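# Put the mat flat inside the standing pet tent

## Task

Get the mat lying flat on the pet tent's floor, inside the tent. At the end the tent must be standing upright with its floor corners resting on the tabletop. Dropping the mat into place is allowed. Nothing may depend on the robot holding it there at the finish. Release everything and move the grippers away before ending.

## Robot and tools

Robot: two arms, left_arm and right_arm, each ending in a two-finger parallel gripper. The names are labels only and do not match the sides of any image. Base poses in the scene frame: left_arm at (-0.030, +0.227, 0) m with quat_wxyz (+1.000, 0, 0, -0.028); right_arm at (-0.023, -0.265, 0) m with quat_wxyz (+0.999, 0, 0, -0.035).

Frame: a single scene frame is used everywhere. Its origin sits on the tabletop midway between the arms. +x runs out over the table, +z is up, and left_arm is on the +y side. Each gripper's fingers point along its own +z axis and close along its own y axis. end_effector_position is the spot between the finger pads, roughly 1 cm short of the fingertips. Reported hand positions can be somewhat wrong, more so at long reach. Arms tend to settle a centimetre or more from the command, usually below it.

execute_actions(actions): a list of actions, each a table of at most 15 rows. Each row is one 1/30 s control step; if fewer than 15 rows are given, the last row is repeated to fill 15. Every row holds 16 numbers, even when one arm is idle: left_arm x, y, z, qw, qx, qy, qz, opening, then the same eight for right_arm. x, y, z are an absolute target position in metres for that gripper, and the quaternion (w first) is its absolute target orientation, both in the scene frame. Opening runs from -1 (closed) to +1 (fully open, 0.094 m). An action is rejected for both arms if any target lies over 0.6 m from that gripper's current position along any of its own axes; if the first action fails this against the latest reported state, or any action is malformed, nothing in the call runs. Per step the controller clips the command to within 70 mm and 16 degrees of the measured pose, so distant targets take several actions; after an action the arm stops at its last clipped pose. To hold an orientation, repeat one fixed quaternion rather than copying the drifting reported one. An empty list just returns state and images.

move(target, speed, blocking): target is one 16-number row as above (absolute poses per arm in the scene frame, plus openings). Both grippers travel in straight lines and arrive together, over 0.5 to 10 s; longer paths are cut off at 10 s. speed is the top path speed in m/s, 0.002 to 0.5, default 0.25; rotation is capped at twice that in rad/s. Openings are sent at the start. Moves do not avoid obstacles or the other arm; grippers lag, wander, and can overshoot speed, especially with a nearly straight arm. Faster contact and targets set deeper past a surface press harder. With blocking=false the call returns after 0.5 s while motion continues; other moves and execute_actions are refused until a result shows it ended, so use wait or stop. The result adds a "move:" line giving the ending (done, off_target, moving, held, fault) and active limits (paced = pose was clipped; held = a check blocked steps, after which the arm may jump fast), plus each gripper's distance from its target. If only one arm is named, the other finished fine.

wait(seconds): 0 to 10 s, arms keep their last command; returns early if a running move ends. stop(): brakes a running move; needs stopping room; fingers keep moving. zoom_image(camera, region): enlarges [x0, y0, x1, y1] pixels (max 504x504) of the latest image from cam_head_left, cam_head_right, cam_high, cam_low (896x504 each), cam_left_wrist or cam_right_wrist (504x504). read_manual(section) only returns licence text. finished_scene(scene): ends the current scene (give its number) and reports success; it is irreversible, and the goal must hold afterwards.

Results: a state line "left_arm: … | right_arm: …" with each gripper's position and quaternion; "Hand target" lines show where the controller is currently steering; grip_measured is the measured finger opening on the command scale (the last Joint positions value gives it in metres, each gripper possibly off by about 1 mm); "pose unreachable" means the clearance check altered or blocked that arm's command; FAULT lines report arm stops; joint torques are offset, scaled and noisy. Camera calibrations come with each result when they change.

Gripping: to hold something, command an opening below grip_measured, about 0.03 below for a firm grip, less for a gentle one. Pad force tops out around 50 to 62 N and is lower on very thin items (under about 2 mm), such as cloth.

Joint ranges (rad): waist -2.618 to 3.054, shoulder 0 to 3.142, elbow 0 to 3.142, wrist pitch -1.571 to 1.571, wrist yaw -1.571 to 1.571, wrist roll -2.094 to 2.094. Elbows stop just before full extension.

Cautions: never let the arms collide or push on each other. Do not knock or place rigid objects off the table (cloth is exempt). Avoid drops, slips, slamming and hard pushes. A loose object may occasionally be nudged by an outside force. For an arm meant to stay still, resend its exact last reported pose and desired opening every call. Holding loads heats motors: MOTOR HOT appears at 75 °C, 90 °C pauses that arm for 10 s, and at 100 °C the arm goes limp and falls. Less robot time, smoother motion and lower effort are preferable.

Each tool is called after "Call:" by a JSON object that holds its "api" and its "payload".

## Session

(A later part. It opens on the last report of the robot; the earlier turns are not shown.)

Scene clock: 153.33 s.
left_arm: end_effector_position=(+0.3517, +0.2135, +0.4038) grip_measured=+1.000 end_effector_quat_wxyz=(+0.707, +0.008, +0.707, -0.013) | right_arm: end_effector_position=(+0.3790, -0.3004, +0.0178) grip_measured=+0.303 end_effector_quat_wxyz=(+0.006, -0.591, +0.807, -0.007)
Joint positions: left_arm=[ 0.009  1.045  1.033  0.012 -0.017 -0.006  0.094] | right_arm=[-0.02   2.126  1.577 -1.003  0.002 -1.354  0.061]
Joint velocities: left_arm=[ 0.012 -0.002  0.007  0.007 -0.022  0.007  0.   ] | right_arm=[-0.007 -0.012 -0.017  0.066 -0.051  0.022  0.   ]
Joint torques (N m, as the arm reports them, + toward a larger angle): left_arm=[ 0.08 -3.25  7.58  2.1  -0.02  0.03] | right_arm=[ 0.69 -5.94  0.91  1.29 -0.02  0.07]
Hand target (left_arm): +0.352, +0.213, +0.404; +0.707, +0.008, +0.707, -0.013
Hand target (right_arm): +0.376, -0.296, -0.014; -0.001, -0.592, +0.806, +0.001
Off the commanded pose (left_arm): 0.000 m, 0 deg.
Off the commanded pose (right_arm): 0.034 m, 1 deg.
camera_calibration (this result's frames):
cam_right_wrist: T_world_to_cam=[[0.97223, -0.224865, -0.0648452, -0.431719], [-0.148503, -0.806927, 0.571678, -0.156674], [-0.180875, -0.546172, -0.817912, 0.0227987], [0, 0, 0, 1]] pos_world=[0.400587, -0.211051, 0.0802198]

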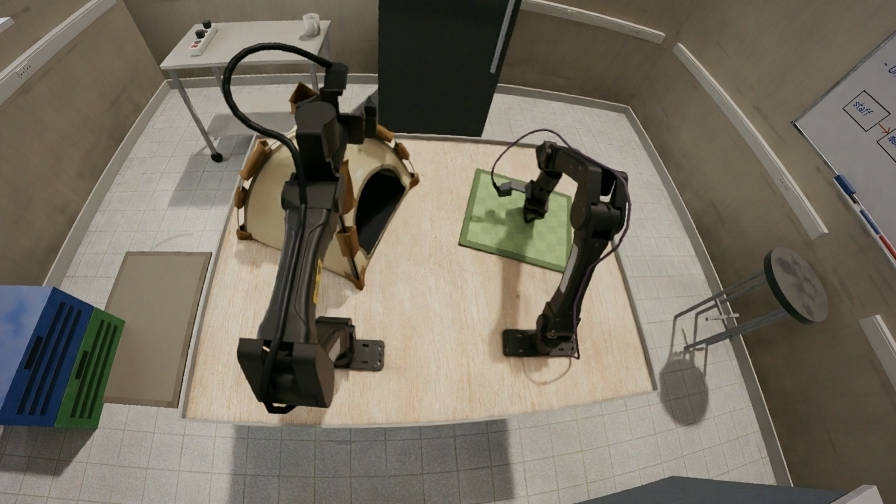

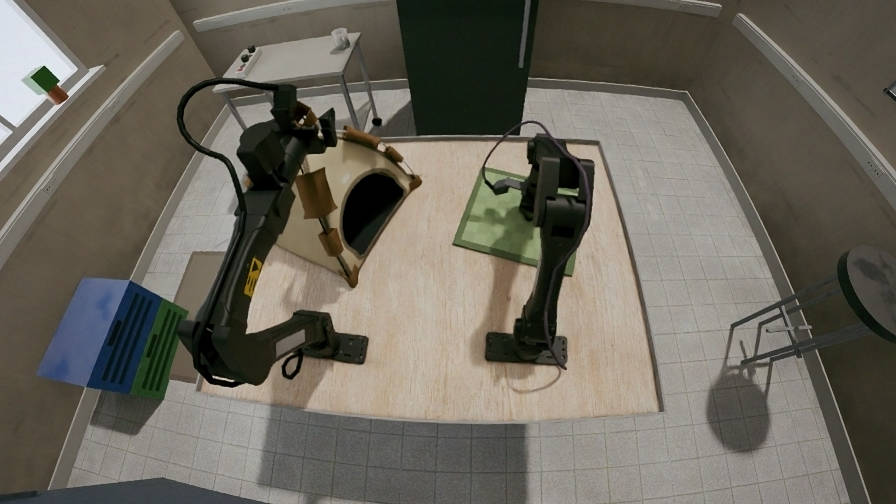

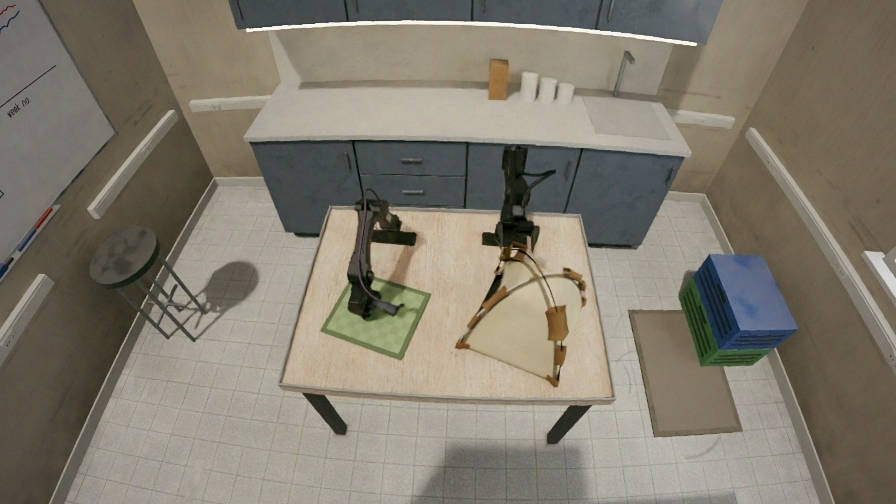

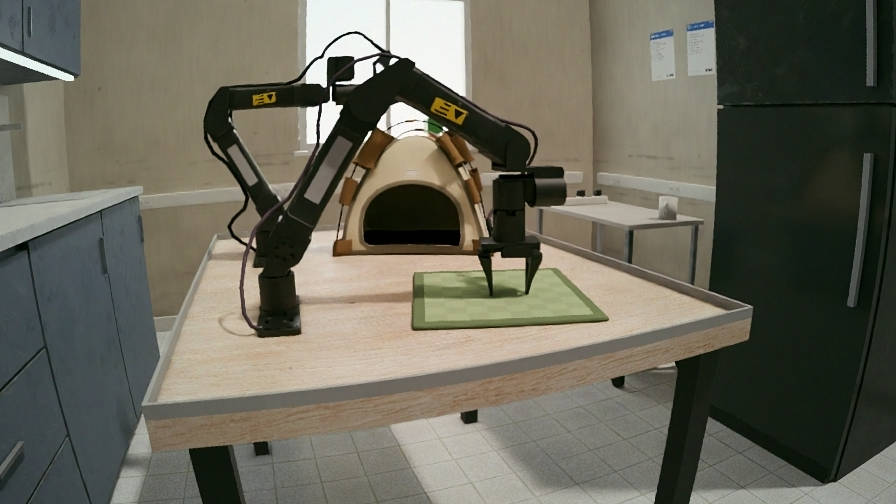

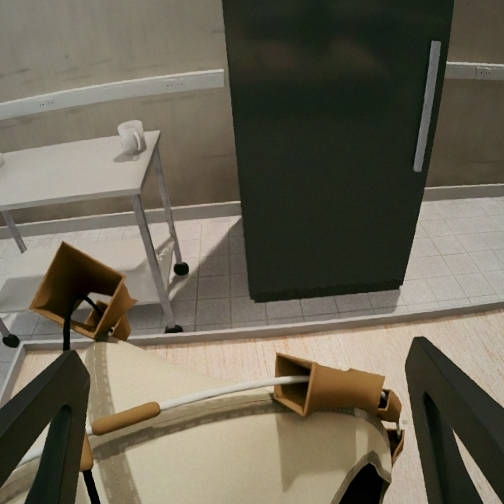

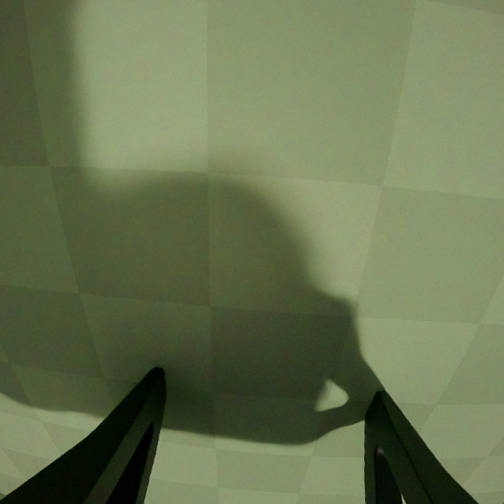

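Call:
{"api": "move", "payload": {"target": [0.3517,0.2135,0.4038,0.707,0.008,0.707,-0.013,1, 0.335,-0.25,-0.016,0,-0.592,0.806,0,0.3], "speed": 0.1}}

Scene clock: 159.93 s.
left_arm: end_effector_position=(+0.3517, +0.2135, +0.4038) grip_measured=+1.000 end_effector_quat_wxyz=(+0.707, +0.008, +0.707, -0.013) | right_arm: end_effector_position=(+0.3689, -0.2845, +0.0216) grip_measured=+0.301 end_effector_quat_wxyz=(+0.022, -0.581, +0.809, -0.082)
Joint positions: left_arm=[ 0.009  1.045  1.033  0.012 -0.017 -0.006  0.094] | right_arm=[ 0.065  1.981  1.36  -0.816  0.107 -1.257  0.061]
Joint velocities: left_arm=[-0.002  0.002 -0.007 -0.066  0.095 -0.007  0.   ] | right_arm=[-0.002 -0.017 -0.007 -0.022 -0.007 -0.051 -0.001]
Joint torques (N m, as the arm reports them, + toward a larger angle): left_arm=[ 0.13 -3.19  7.6   2.11 -0.04  0.  ] | right_arm=[ 2.78 -5.63  0.04  0.4  -0.99  0.25]
Hand target (left_arm): +0.352, +0.213, +0.404; +0.707, +0.008, +0.707, -0.013
Hand target (right_arm): +0.333, -0.254, -0.011; -0.003, -0.589, +0.808, -0.002
Off the commanded pose (left_arm): 0.000 m, 0 deg.
Off the commanded pose (right_arm): 0.061 m, 10 deg.
move: off_target (right_arm)
camera_calibration (this result's frames):
cam_right_wrist: T_world_to_cam=[[0.967329, -0.243253, 0.0714292, -0.424441], [-0.232906, -0.741372, 0.629383, -0.0990054], [-0.100144, -0.625457, -0.773805, -0.0205405], [0, 0, 0, 1]] pos_world=[0.385459, -0.189494, 0.0767354]

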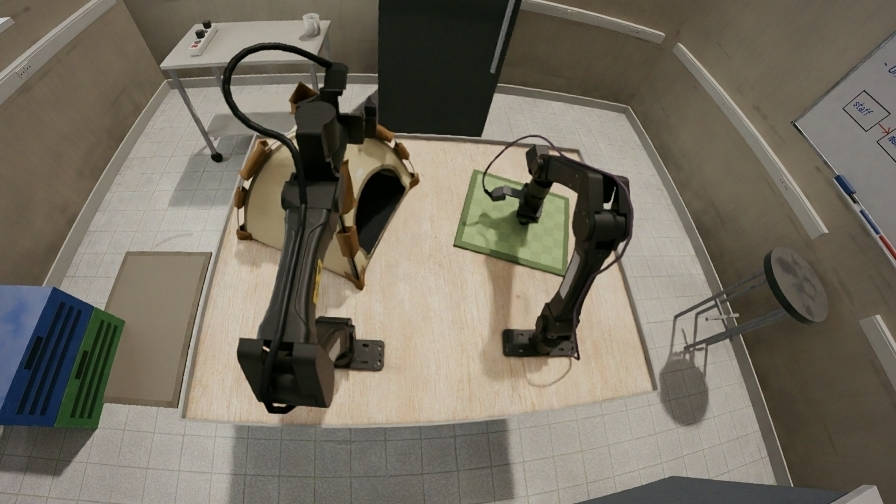

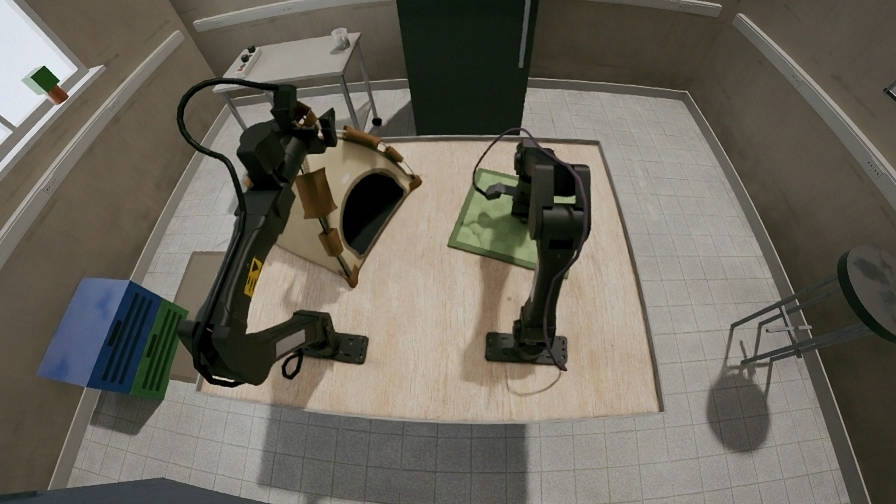

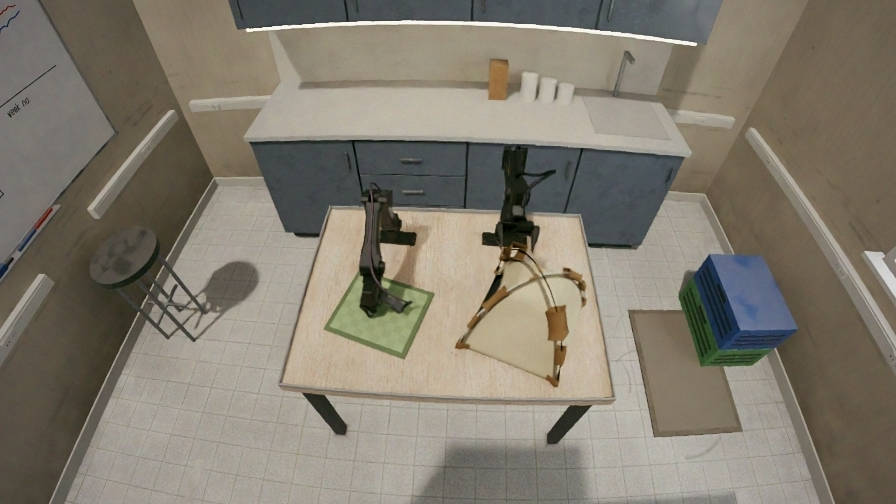

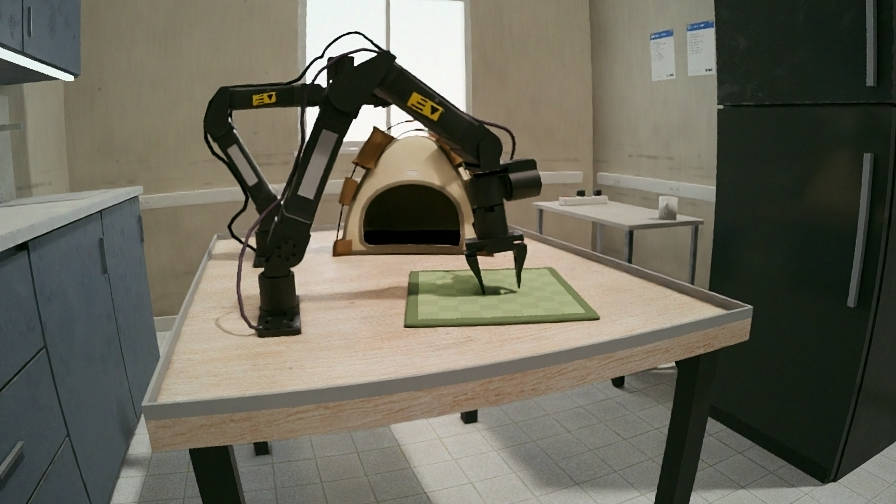

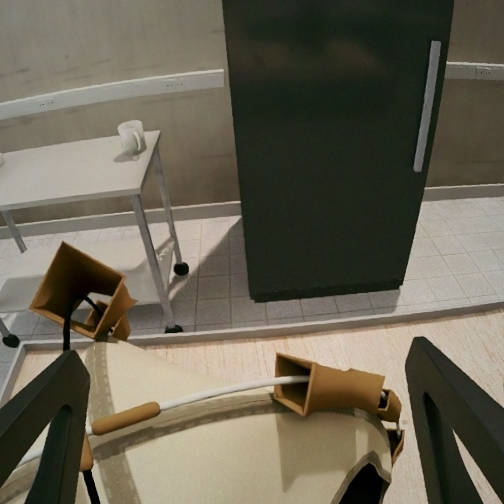

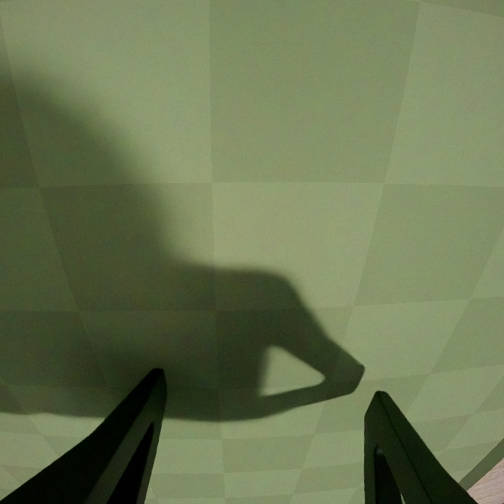

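Call:
{"api": "zoom_image", "payload": {"camera": "cam_low", "region": [455, 230, 545, 310]}}

Call:
{"api": "zoom_image", "payload": {"camera": "cam_low", "region": [560, 260, 760, 380]}}

Region (455, 230, 545, 310) of cam_low's 896x504 image, scaled by 5.600, with more detail than that image has.

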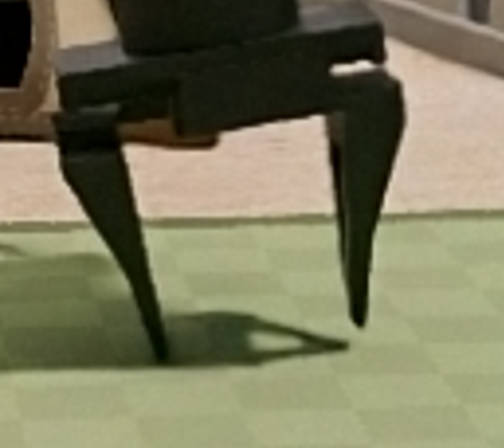

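Region (560, 260, 760, 380) of cam_low's 896x504 image, scaled by 2.520, with more detail than that image has; it fills the top 302 rows of this view, and the rest is white.

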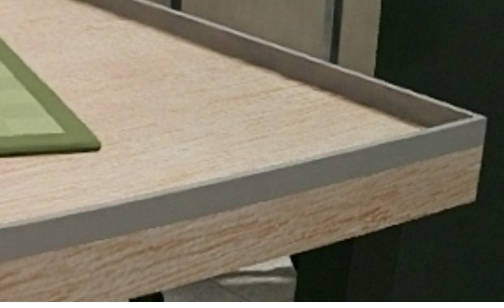

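Call:
{"api": "zoom_image", "payload": {"camera": "cam_high", "region": [445, 235, 615, 405]}}

Call:
{"api": "zoom_image", "payload": {"camera": "cam_high", "region": [300, 250, 450, 400]}}

Call:
{"api": "zoom_image", "payload": {"camera": "cam_head_left", "region": [225, 130, 435, 300]}}

Region (445, 235, 615, 405) of cam_high's 896x504 image, scaled by 2.965, with more detail than that image has.

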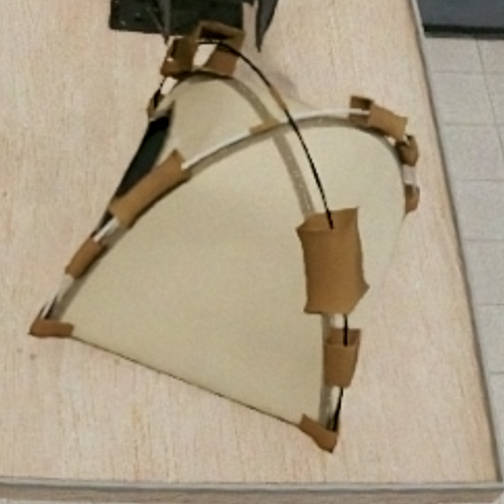

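Region (300, 250, 450, 400) of cam_high's 896x504 image, scaled by 3.360, with more detail than that image has.

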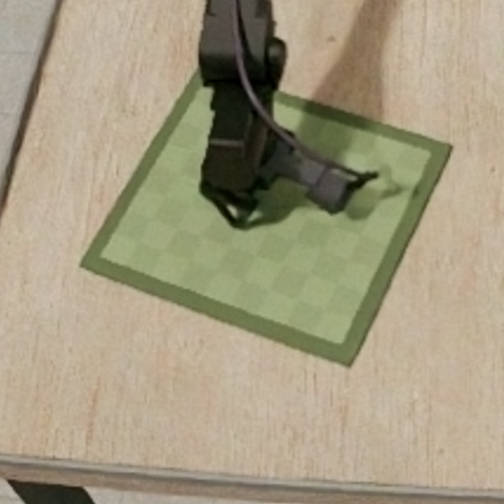

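Region (225, 130, 435, 300) of cam_head_left's 896x504 image, scaled by 2.400, with more detail than that image has; it fills the top 408 rows of this view, and the rest is white.

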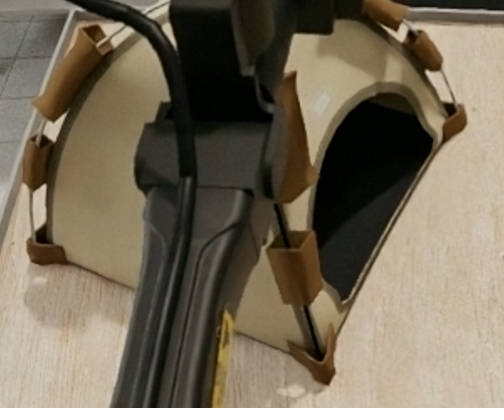

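Call:
{"api": "move", "payload": {"target": [0.3517,0.2135,0.4038,0.707,0.008,0.707,-0.013,1, 0.465,-0.305,0.004,0,-0.592,0.806,0,0.3], "speed": 0.12}}

Scene clock: 281.17 s.
left_arm: end_effector_position=(+0.3517, +0.2135, +0.4038) grip_measured=+1.000 end_effector_quat_wxyz=(+0.707, +0.008, +0.707, -0.013) | right_arm: end_effector_position=(+0.4578, -0.2997, +0.0206) grip_measured=+0.301 end_effector_quat_wxyz=(-0.004, -0.593, +0.805, -0.006)
Joint positions: left_arm=[ 0.009  1.045  1.033  0.012 -0.017 -0.006  0.094] | right_arm=[ 0.001  2.491  2.214 -1.292  0.014 -1.34   0.061]
Joint velocities: left_arm=[ 0.002 -0.002  0.007 -0.066  0.007  0.051  0.   ] | right_arm=[ 0.012  0.007  0.042 -0.022 -0.066 -0.037  0.   ]
Joint torques (N m, as the arm reports them, + toward a larger angle): left_arm=[ 0.06 -3.18  7.54  2.11 -0.04 -0.02] | right_arm=[-1.06 -8.76  6.45  0.61 -0.17 -0.08]
Hand target (left_arm): +0.352, +0.213, +0.404; +0.707, +0.008, +0.707, -0.013
Hand target (right_arm): +0.464, -0.304, +0.004; +0.001, -0.592, +0.806, -0.000
Off the commanded pose (left_arm): 0.000 m, 0 deg.
Off the commanded pose (right_arm): 0.019 m, 1 deg.
move: off_target (right_arm)
camera_calibration (this result's frames):
cam_right_wrist: T_world_to_cam=[[0.972507, -0.218738, -0.0798955, -0.505902], [-0.132382, -0.80155, 0.583089, -0.152015], [-0.191584, -0.556481, -0.80847, 0.0414098], [0, 0, 0, 1]] pos_world=[0.479803, -0.209464, 0.0816975]

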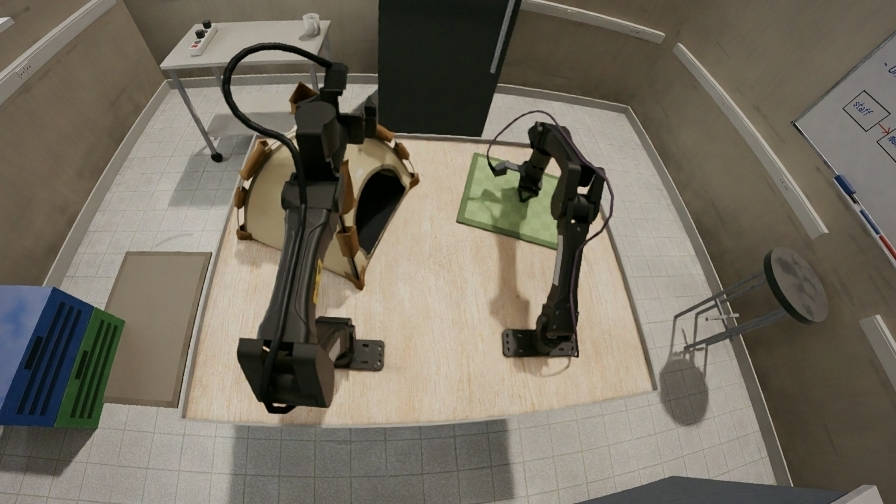

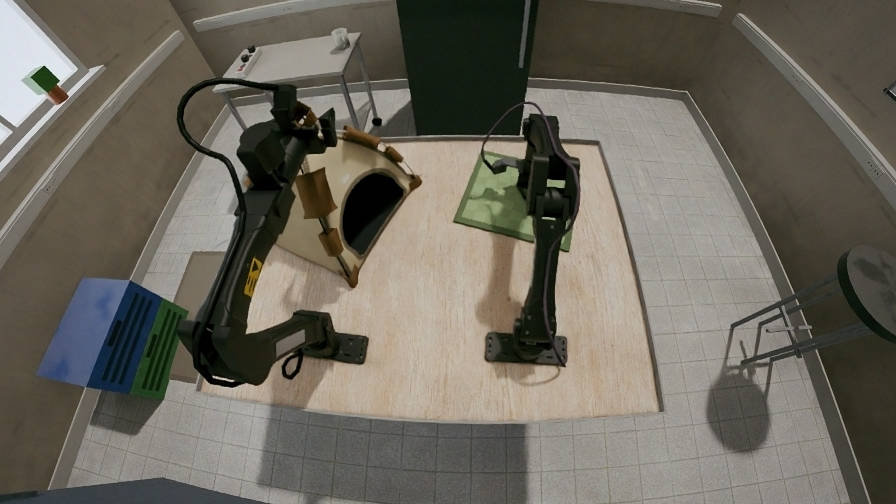

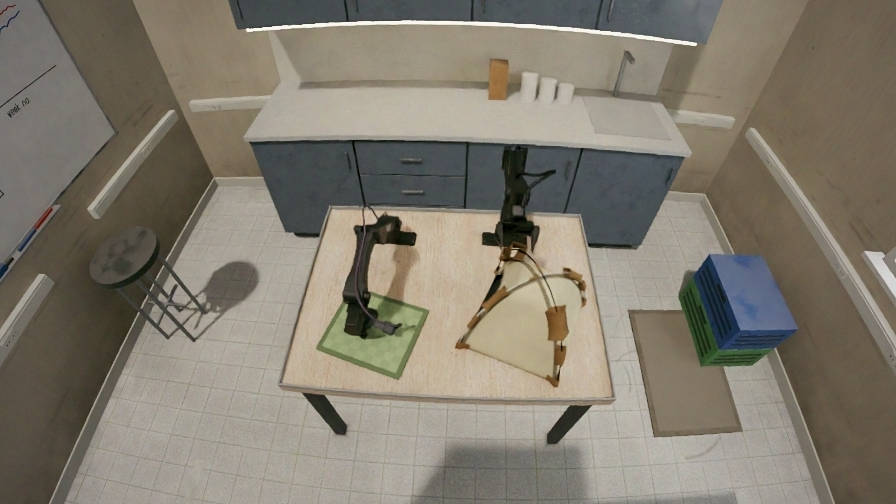

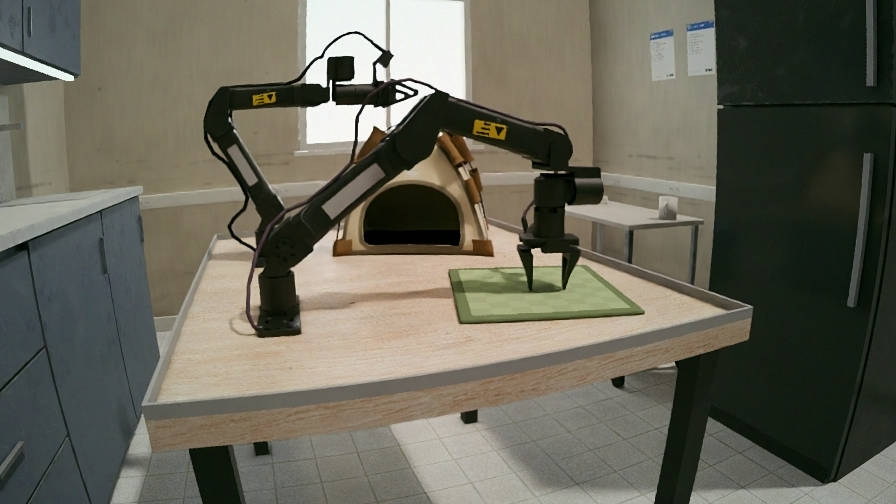

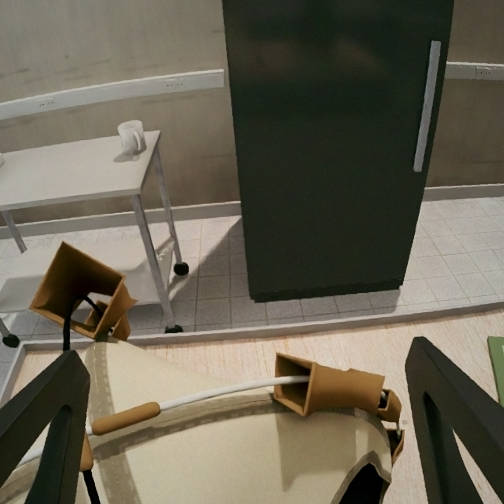

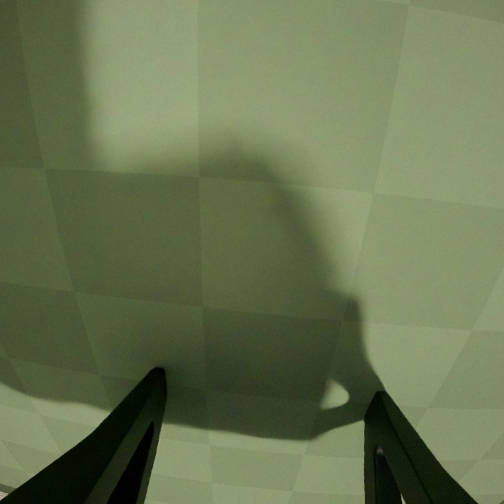

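Call:
{"api": "move", "payload": {"target": [0.3517,0.2135,0.4038,0.707,0.008,0.707,-0.013,1, 0.42,-0.29,0.002,0,0.035,0.999,0,0.3], "speed": 0.3}}

Scene clock: 291.47 s.
left_arm: end_effector_position=(+0.3517, +0.2135, +0.4038) grip_measured=+1.000 end_effector_quat_wxyz=(+0.707, +0.008, +0.707, -0.013) | right_arm: end_effector_position=(+0.4226, -0.3009, +0.0202) grip_measured=+0.301 end_effector_quat_wxyz=(+0.006, +0.033, +0.999, -0.018)
Joint positions: left_arm=[ 0.009  1.045  1.033  0.012 -0.017 -0.006  0.094] | right_arm=[ 0.001  2.302  1.876 -1.131  0.035 -0.005  0.061]
Joint velocities: left_arm=[ 0.002  0.002  0.012  0.037  0.051 -0.037  0.   ] | right_arm=[ 0.012 -0.012 -0.017 -0.007  0.081  0.051 -0.   ]
Joint torques (N m, as the arm reports them, + toward a larger angle): left_arm=[ 0.04 -3.21  7.56  2.09 -0.04 -0.02] | right_arm=[ 0.68 -9.95  2.1   0.83 -0.34  0.11]
Hand target (left_arm): +0.352, +0.213, +0.404; +0.707, +0.008, +0.707, -0.013
Hand target (right_arm): +0.419, -0.291, +0.003; -0.001, +0.035, +0.999, -0.000
Off the commanded pose (left_arm): 0.000 m, 0 deg.
Off the commanded pose (right_arm): 0.021 m, 2 deg.
move: off_target (right_arm)
camera_calibration (this result's frames):
cam_right_wrist: T_world_to_cam=[[0.0156242, -0.998753, -0.0474187, -0.302989], [-0.824928, -0.039675, 0.563844, 0.364919], [-0.565022, 0.0303074, -0.824519, 0.368382], [0, 0, 0, 1]] pos_world=[0.51391, -0.299298, 0.0836137]

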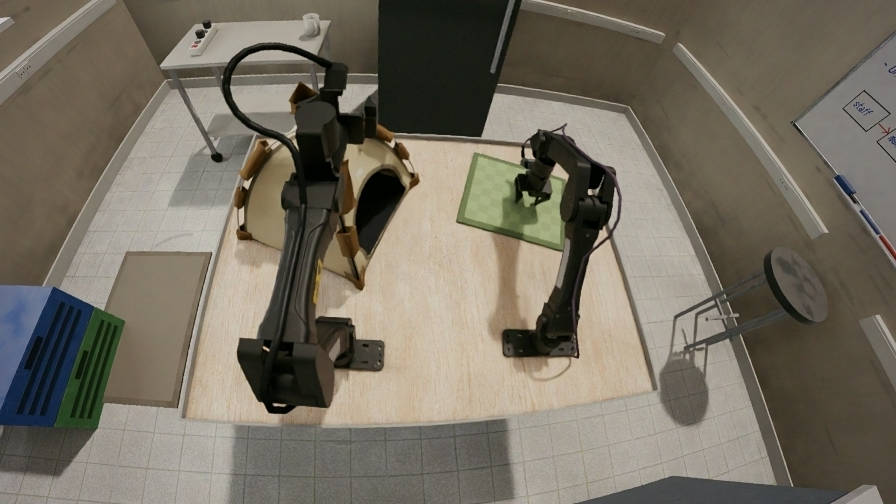

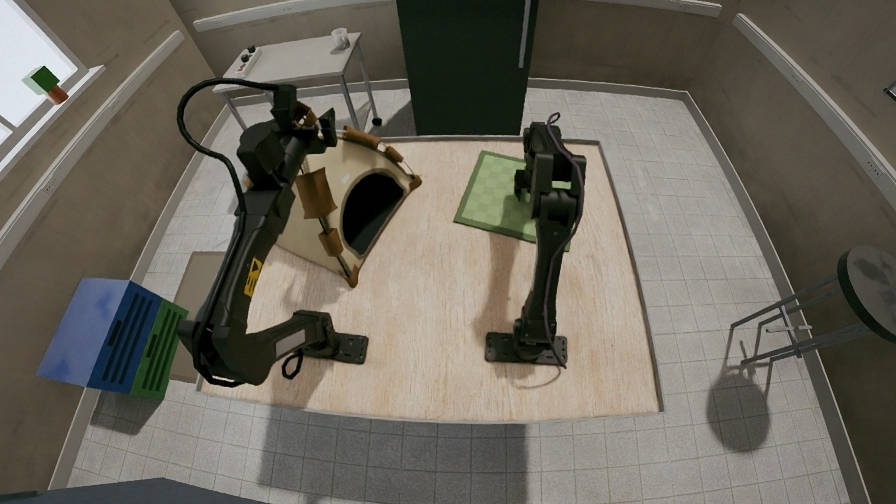

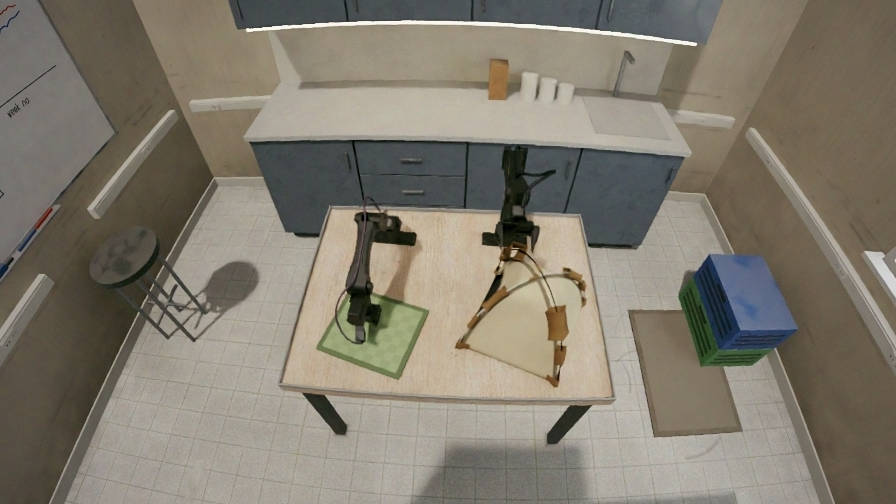

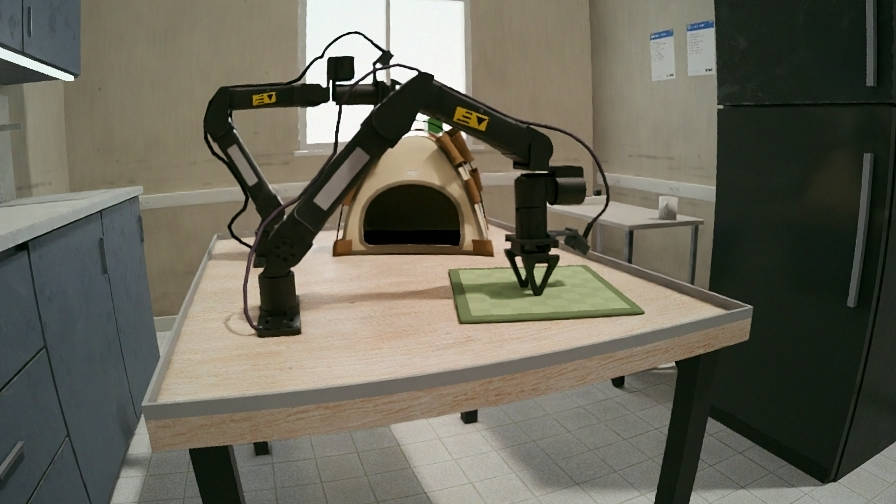

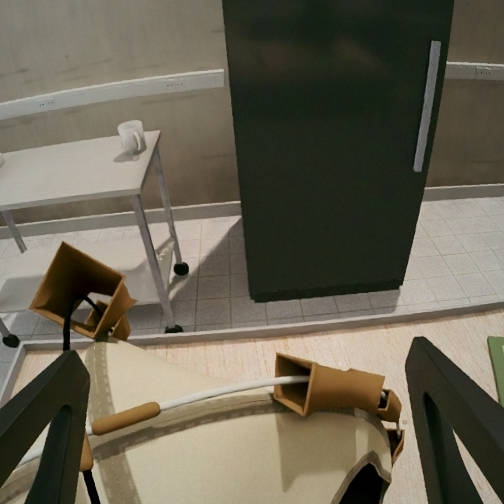

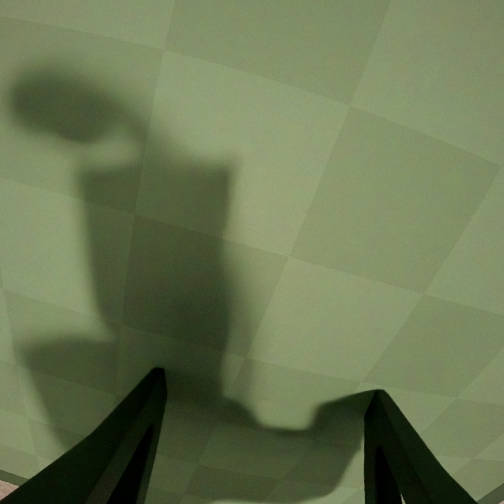

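Call:
{"api": "move", "payload": {"target": [0.3517,0.2135,0.4038,0.707,0.008,0.707,-0.013,1, 0.292,-0.218,0.075,0.3077,0.7427,0.5495,0.2276,-0.36], "speed": 0.4}}

Scene clock: 316.60 s.
left_arm: end_effector_position=(+0.3517, +0.2135, +0.4038) grip_measured=+1.000 end_effector_quat_wxyz=(+0.707, +0.008, +0.707, -0.013) | right_arm: end_effector_position=(+0.2927, -0.2200, +0.0728) grip_measured=-0.358 end_effector_quat_wxyz=(+0.300, +0.742, +0.556, +0.223)
Joint positions: left_arm=[ 0.009  1.045  1.033  0.012 -0.017 -0.006  0.094] | right_arm=[ 0.448  1.287  0.575 -0.212  0.442  2.083  0.03 ]
Joint velocities: left_arm=[-0.007  0.002  0.002  0.007  0.081 -0.022  0.   ] | right_arm=[-0.007  0.007 -0.012 -0.051  0.066 -0.037 -0.001]
Joint torques (N m, as the arm reports them, + toward a larger angle): left_arm=[ 0.11 -3.13  7.58  2.14 -0.03 -0.01] | right_arm=[ 1.03 -4.67  4.58  1.68  0.45  0.  ]
Hand target (left_arm): +0.352, +0.213, +0.404; +0.707, +0.008, +0.707, -0.013
Hand target (right_arm): +0.291, -0.220, +0.076; +0.309, +0.739, +0.553, +0.228
Off the commanded pose (left_arm): 0.000 m, 0 deg.
Off the commanded pose (right_arm): 0.003 m, 1 deg.
joint sent to its limit (right arm) — the command would take joint 6 (wrist roll) past its upper limit, so that joint was sent only as far as its limit.
move: done
camera_calibration (this result's frames):
cam_right_wrist: T_world_to_cam=[[-0.654882, 0.107275, -0.748079, 0.272903], [-0.229063, 0.915133, 0.331756, 0.283816], [0.72018, 0.388618, -0.574731, 0.0203229], [0, 0, 0, 1]] pos_world=[0.229095, -0.296903, 0.121675]

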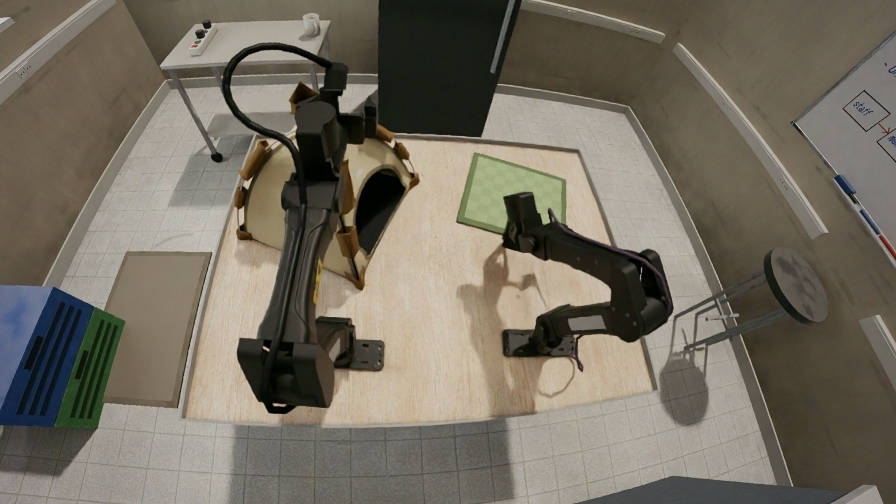

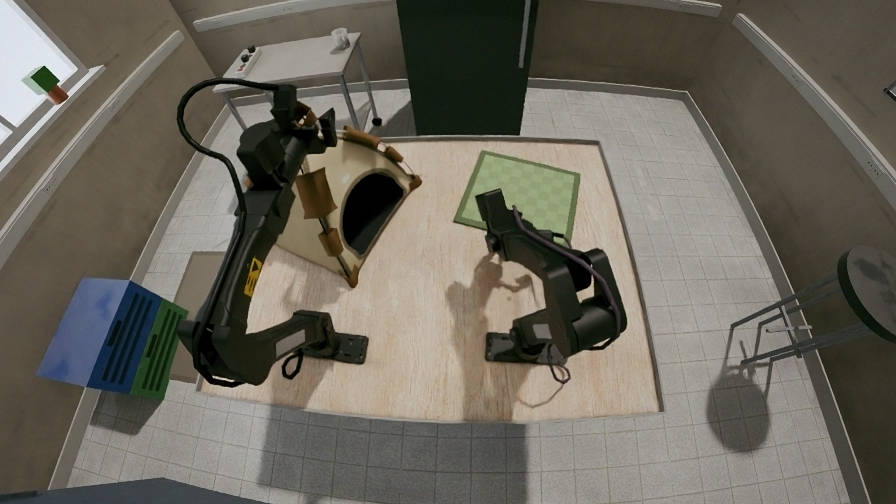

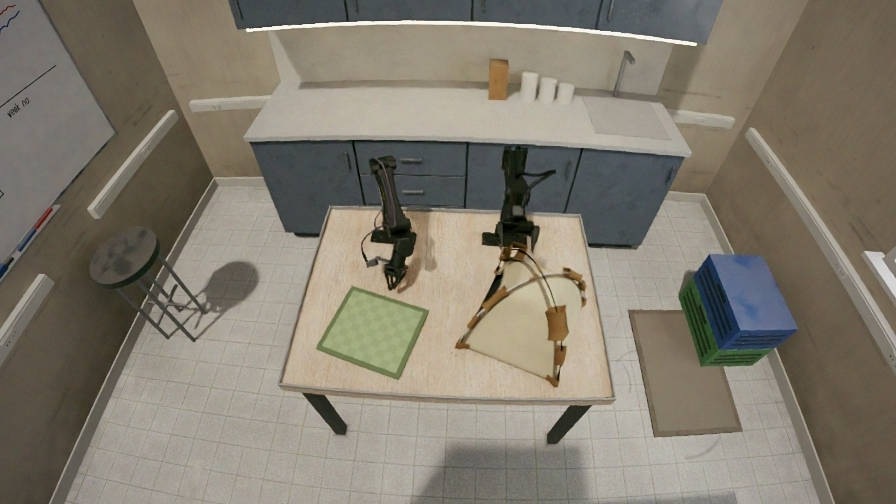

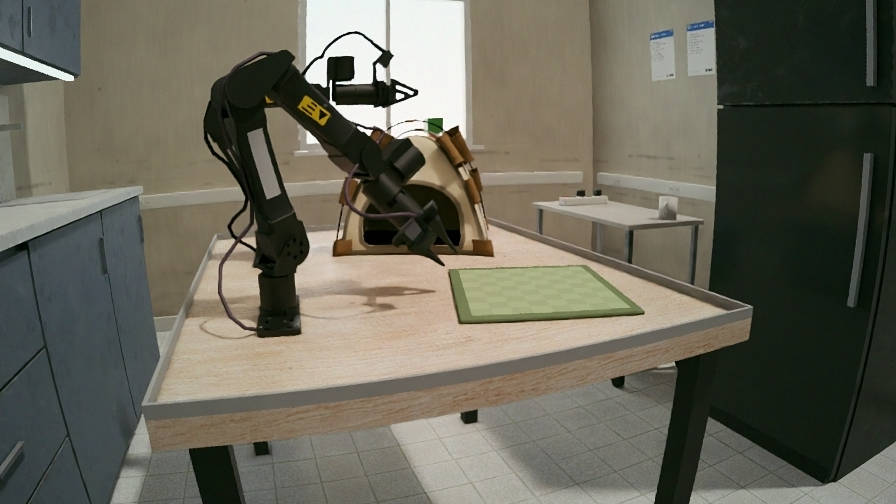

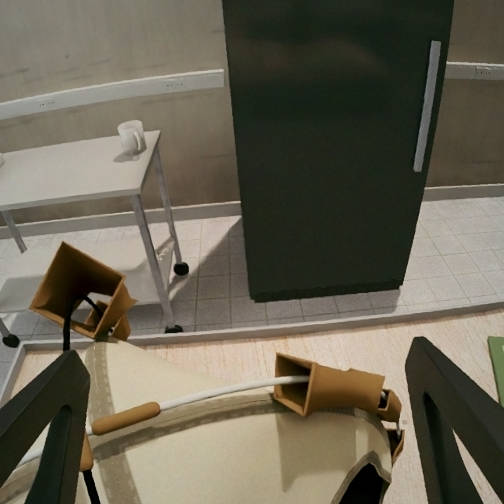

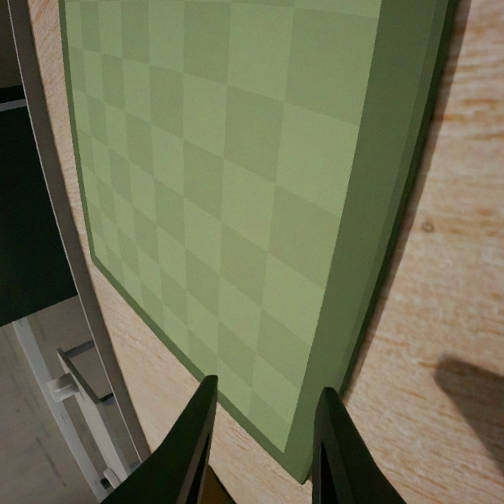

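Call:
{"api": "move", "payload": {"target": [0.3517,0.2135,0.4038,0.707,0.008,0.707,-0.013,1, 0.297,-0.222,0.018,0.2974,0.7180,0.5814,0.2408,-0.36], "speed": 0.08}}

Scene clock: 321.37 s.
left_arm: end_effector_position=(+0.3517, +0.2135, +0.4038) grip_measured=+1.000 end_effector_quat_wxyz=(+0.707, +0.008, +0.707, -0.013) | right_arm: end_effector_position=(+0.3003, -0.2152, +0.0239) grip_measured=-0.359 end_effector_quat_wxyz=(+0.294, +0.717, +0.580, +0.250)
Joint positions: left_arm=[ 0.009  1.045  1.033  0.012 -0.017 -0.006  0.094] | right_arm=[0.416 1.447 0.42  0.176 0.369 1.988 0.03 ]
Joint velocities: left_arm=[-0.017  0.017 -0.012  0.022  0.007 -0.066  0.   ] | right_arm=[-0.002 -0.002 -0.012  0.051 -0.022 -0.037 -0.002]
Joint torques (N m, as the arm reports them, + toward a larger angle): left_arm=[ 0.03 -3.22  7.62  2.1  -0.03  0.  ] | right_arm=[-1.1  -3.01  3.53  1.89  0.23 -0.13]
Hand target (left_arm): +0.352, +0.213, +0.404; +0.707, +0.008, +0.707, -0.013
Hand target (right_arm): +0.297, -0.222, +0.018; +0.297, +0.718, +0.581, +0.240
Off the commanded pose (left_arm): 0.000 m, 0 deg.
Off the commanded pose (right_arm): 0.010 m, 1 deg.
move: done
camera_calibration (this result's frames):
cam_right_wrist: T_world_to_cam=[[-0.638039, 0.0647095, -0.76728, 0.227044], [-0.313574, 0.888256, 0.335667, 0.316866], [0.703262, 0.454768, -0.546451, 0.00349427], [0, 0, 0, 1]] pos_world=[0.241766, -0.29774, 0.0697538]

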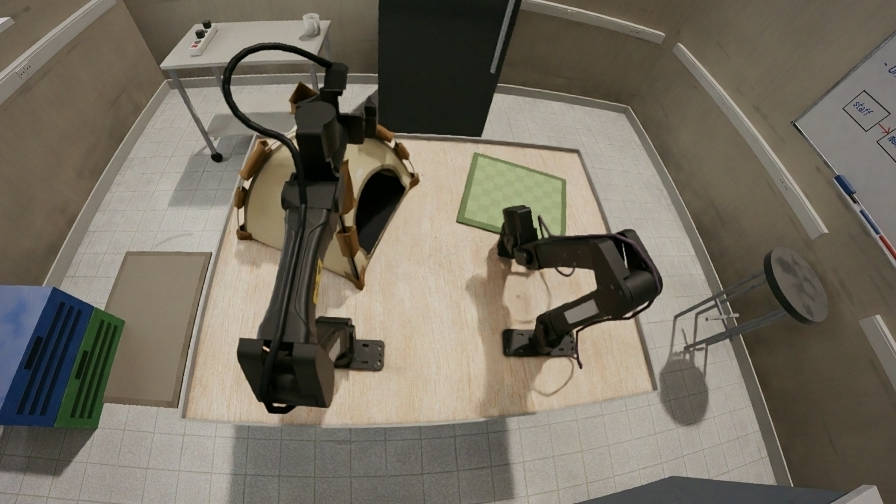

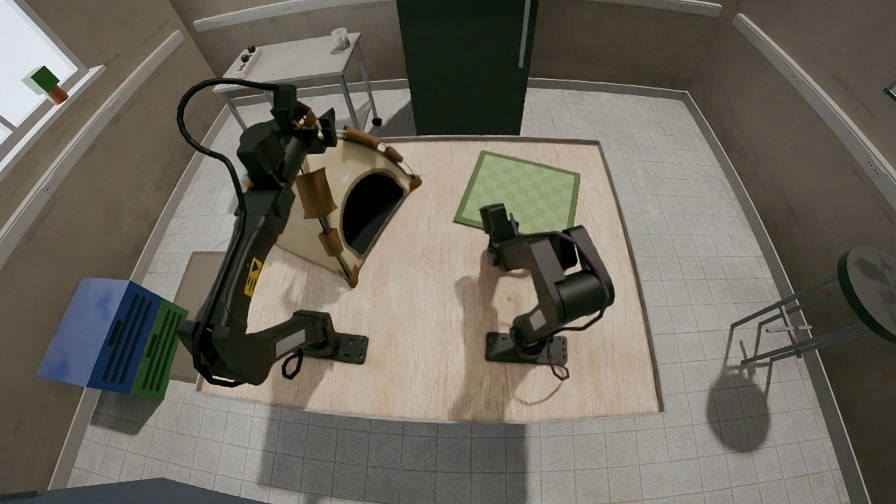

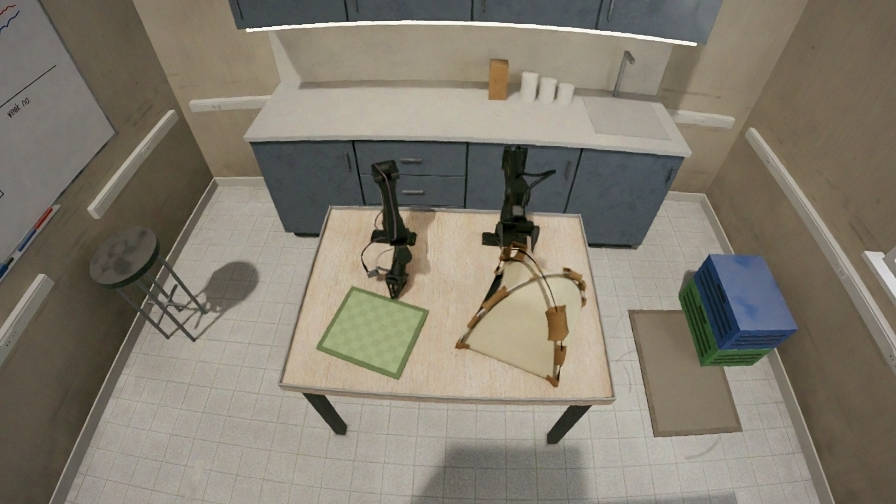

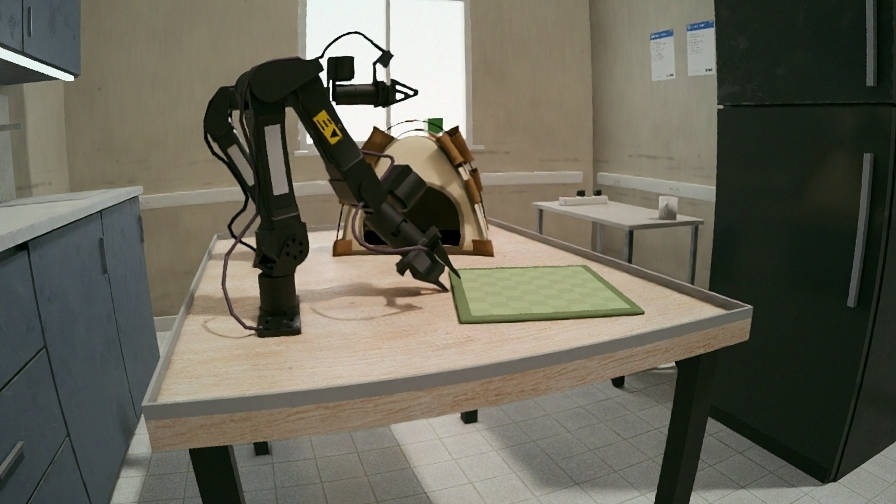

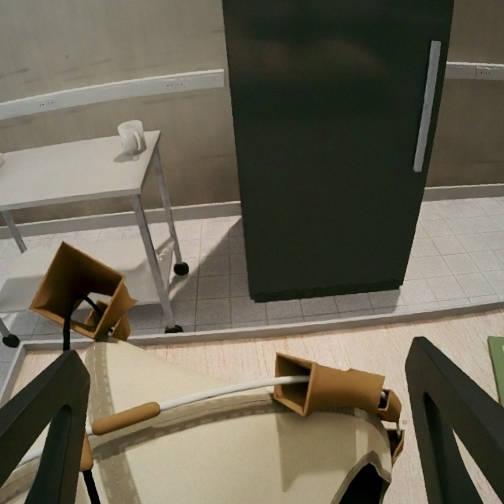

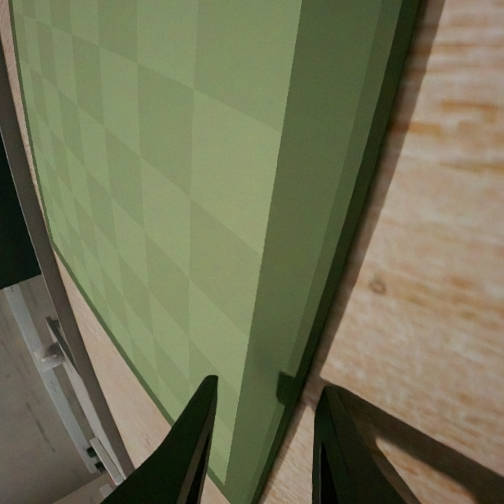

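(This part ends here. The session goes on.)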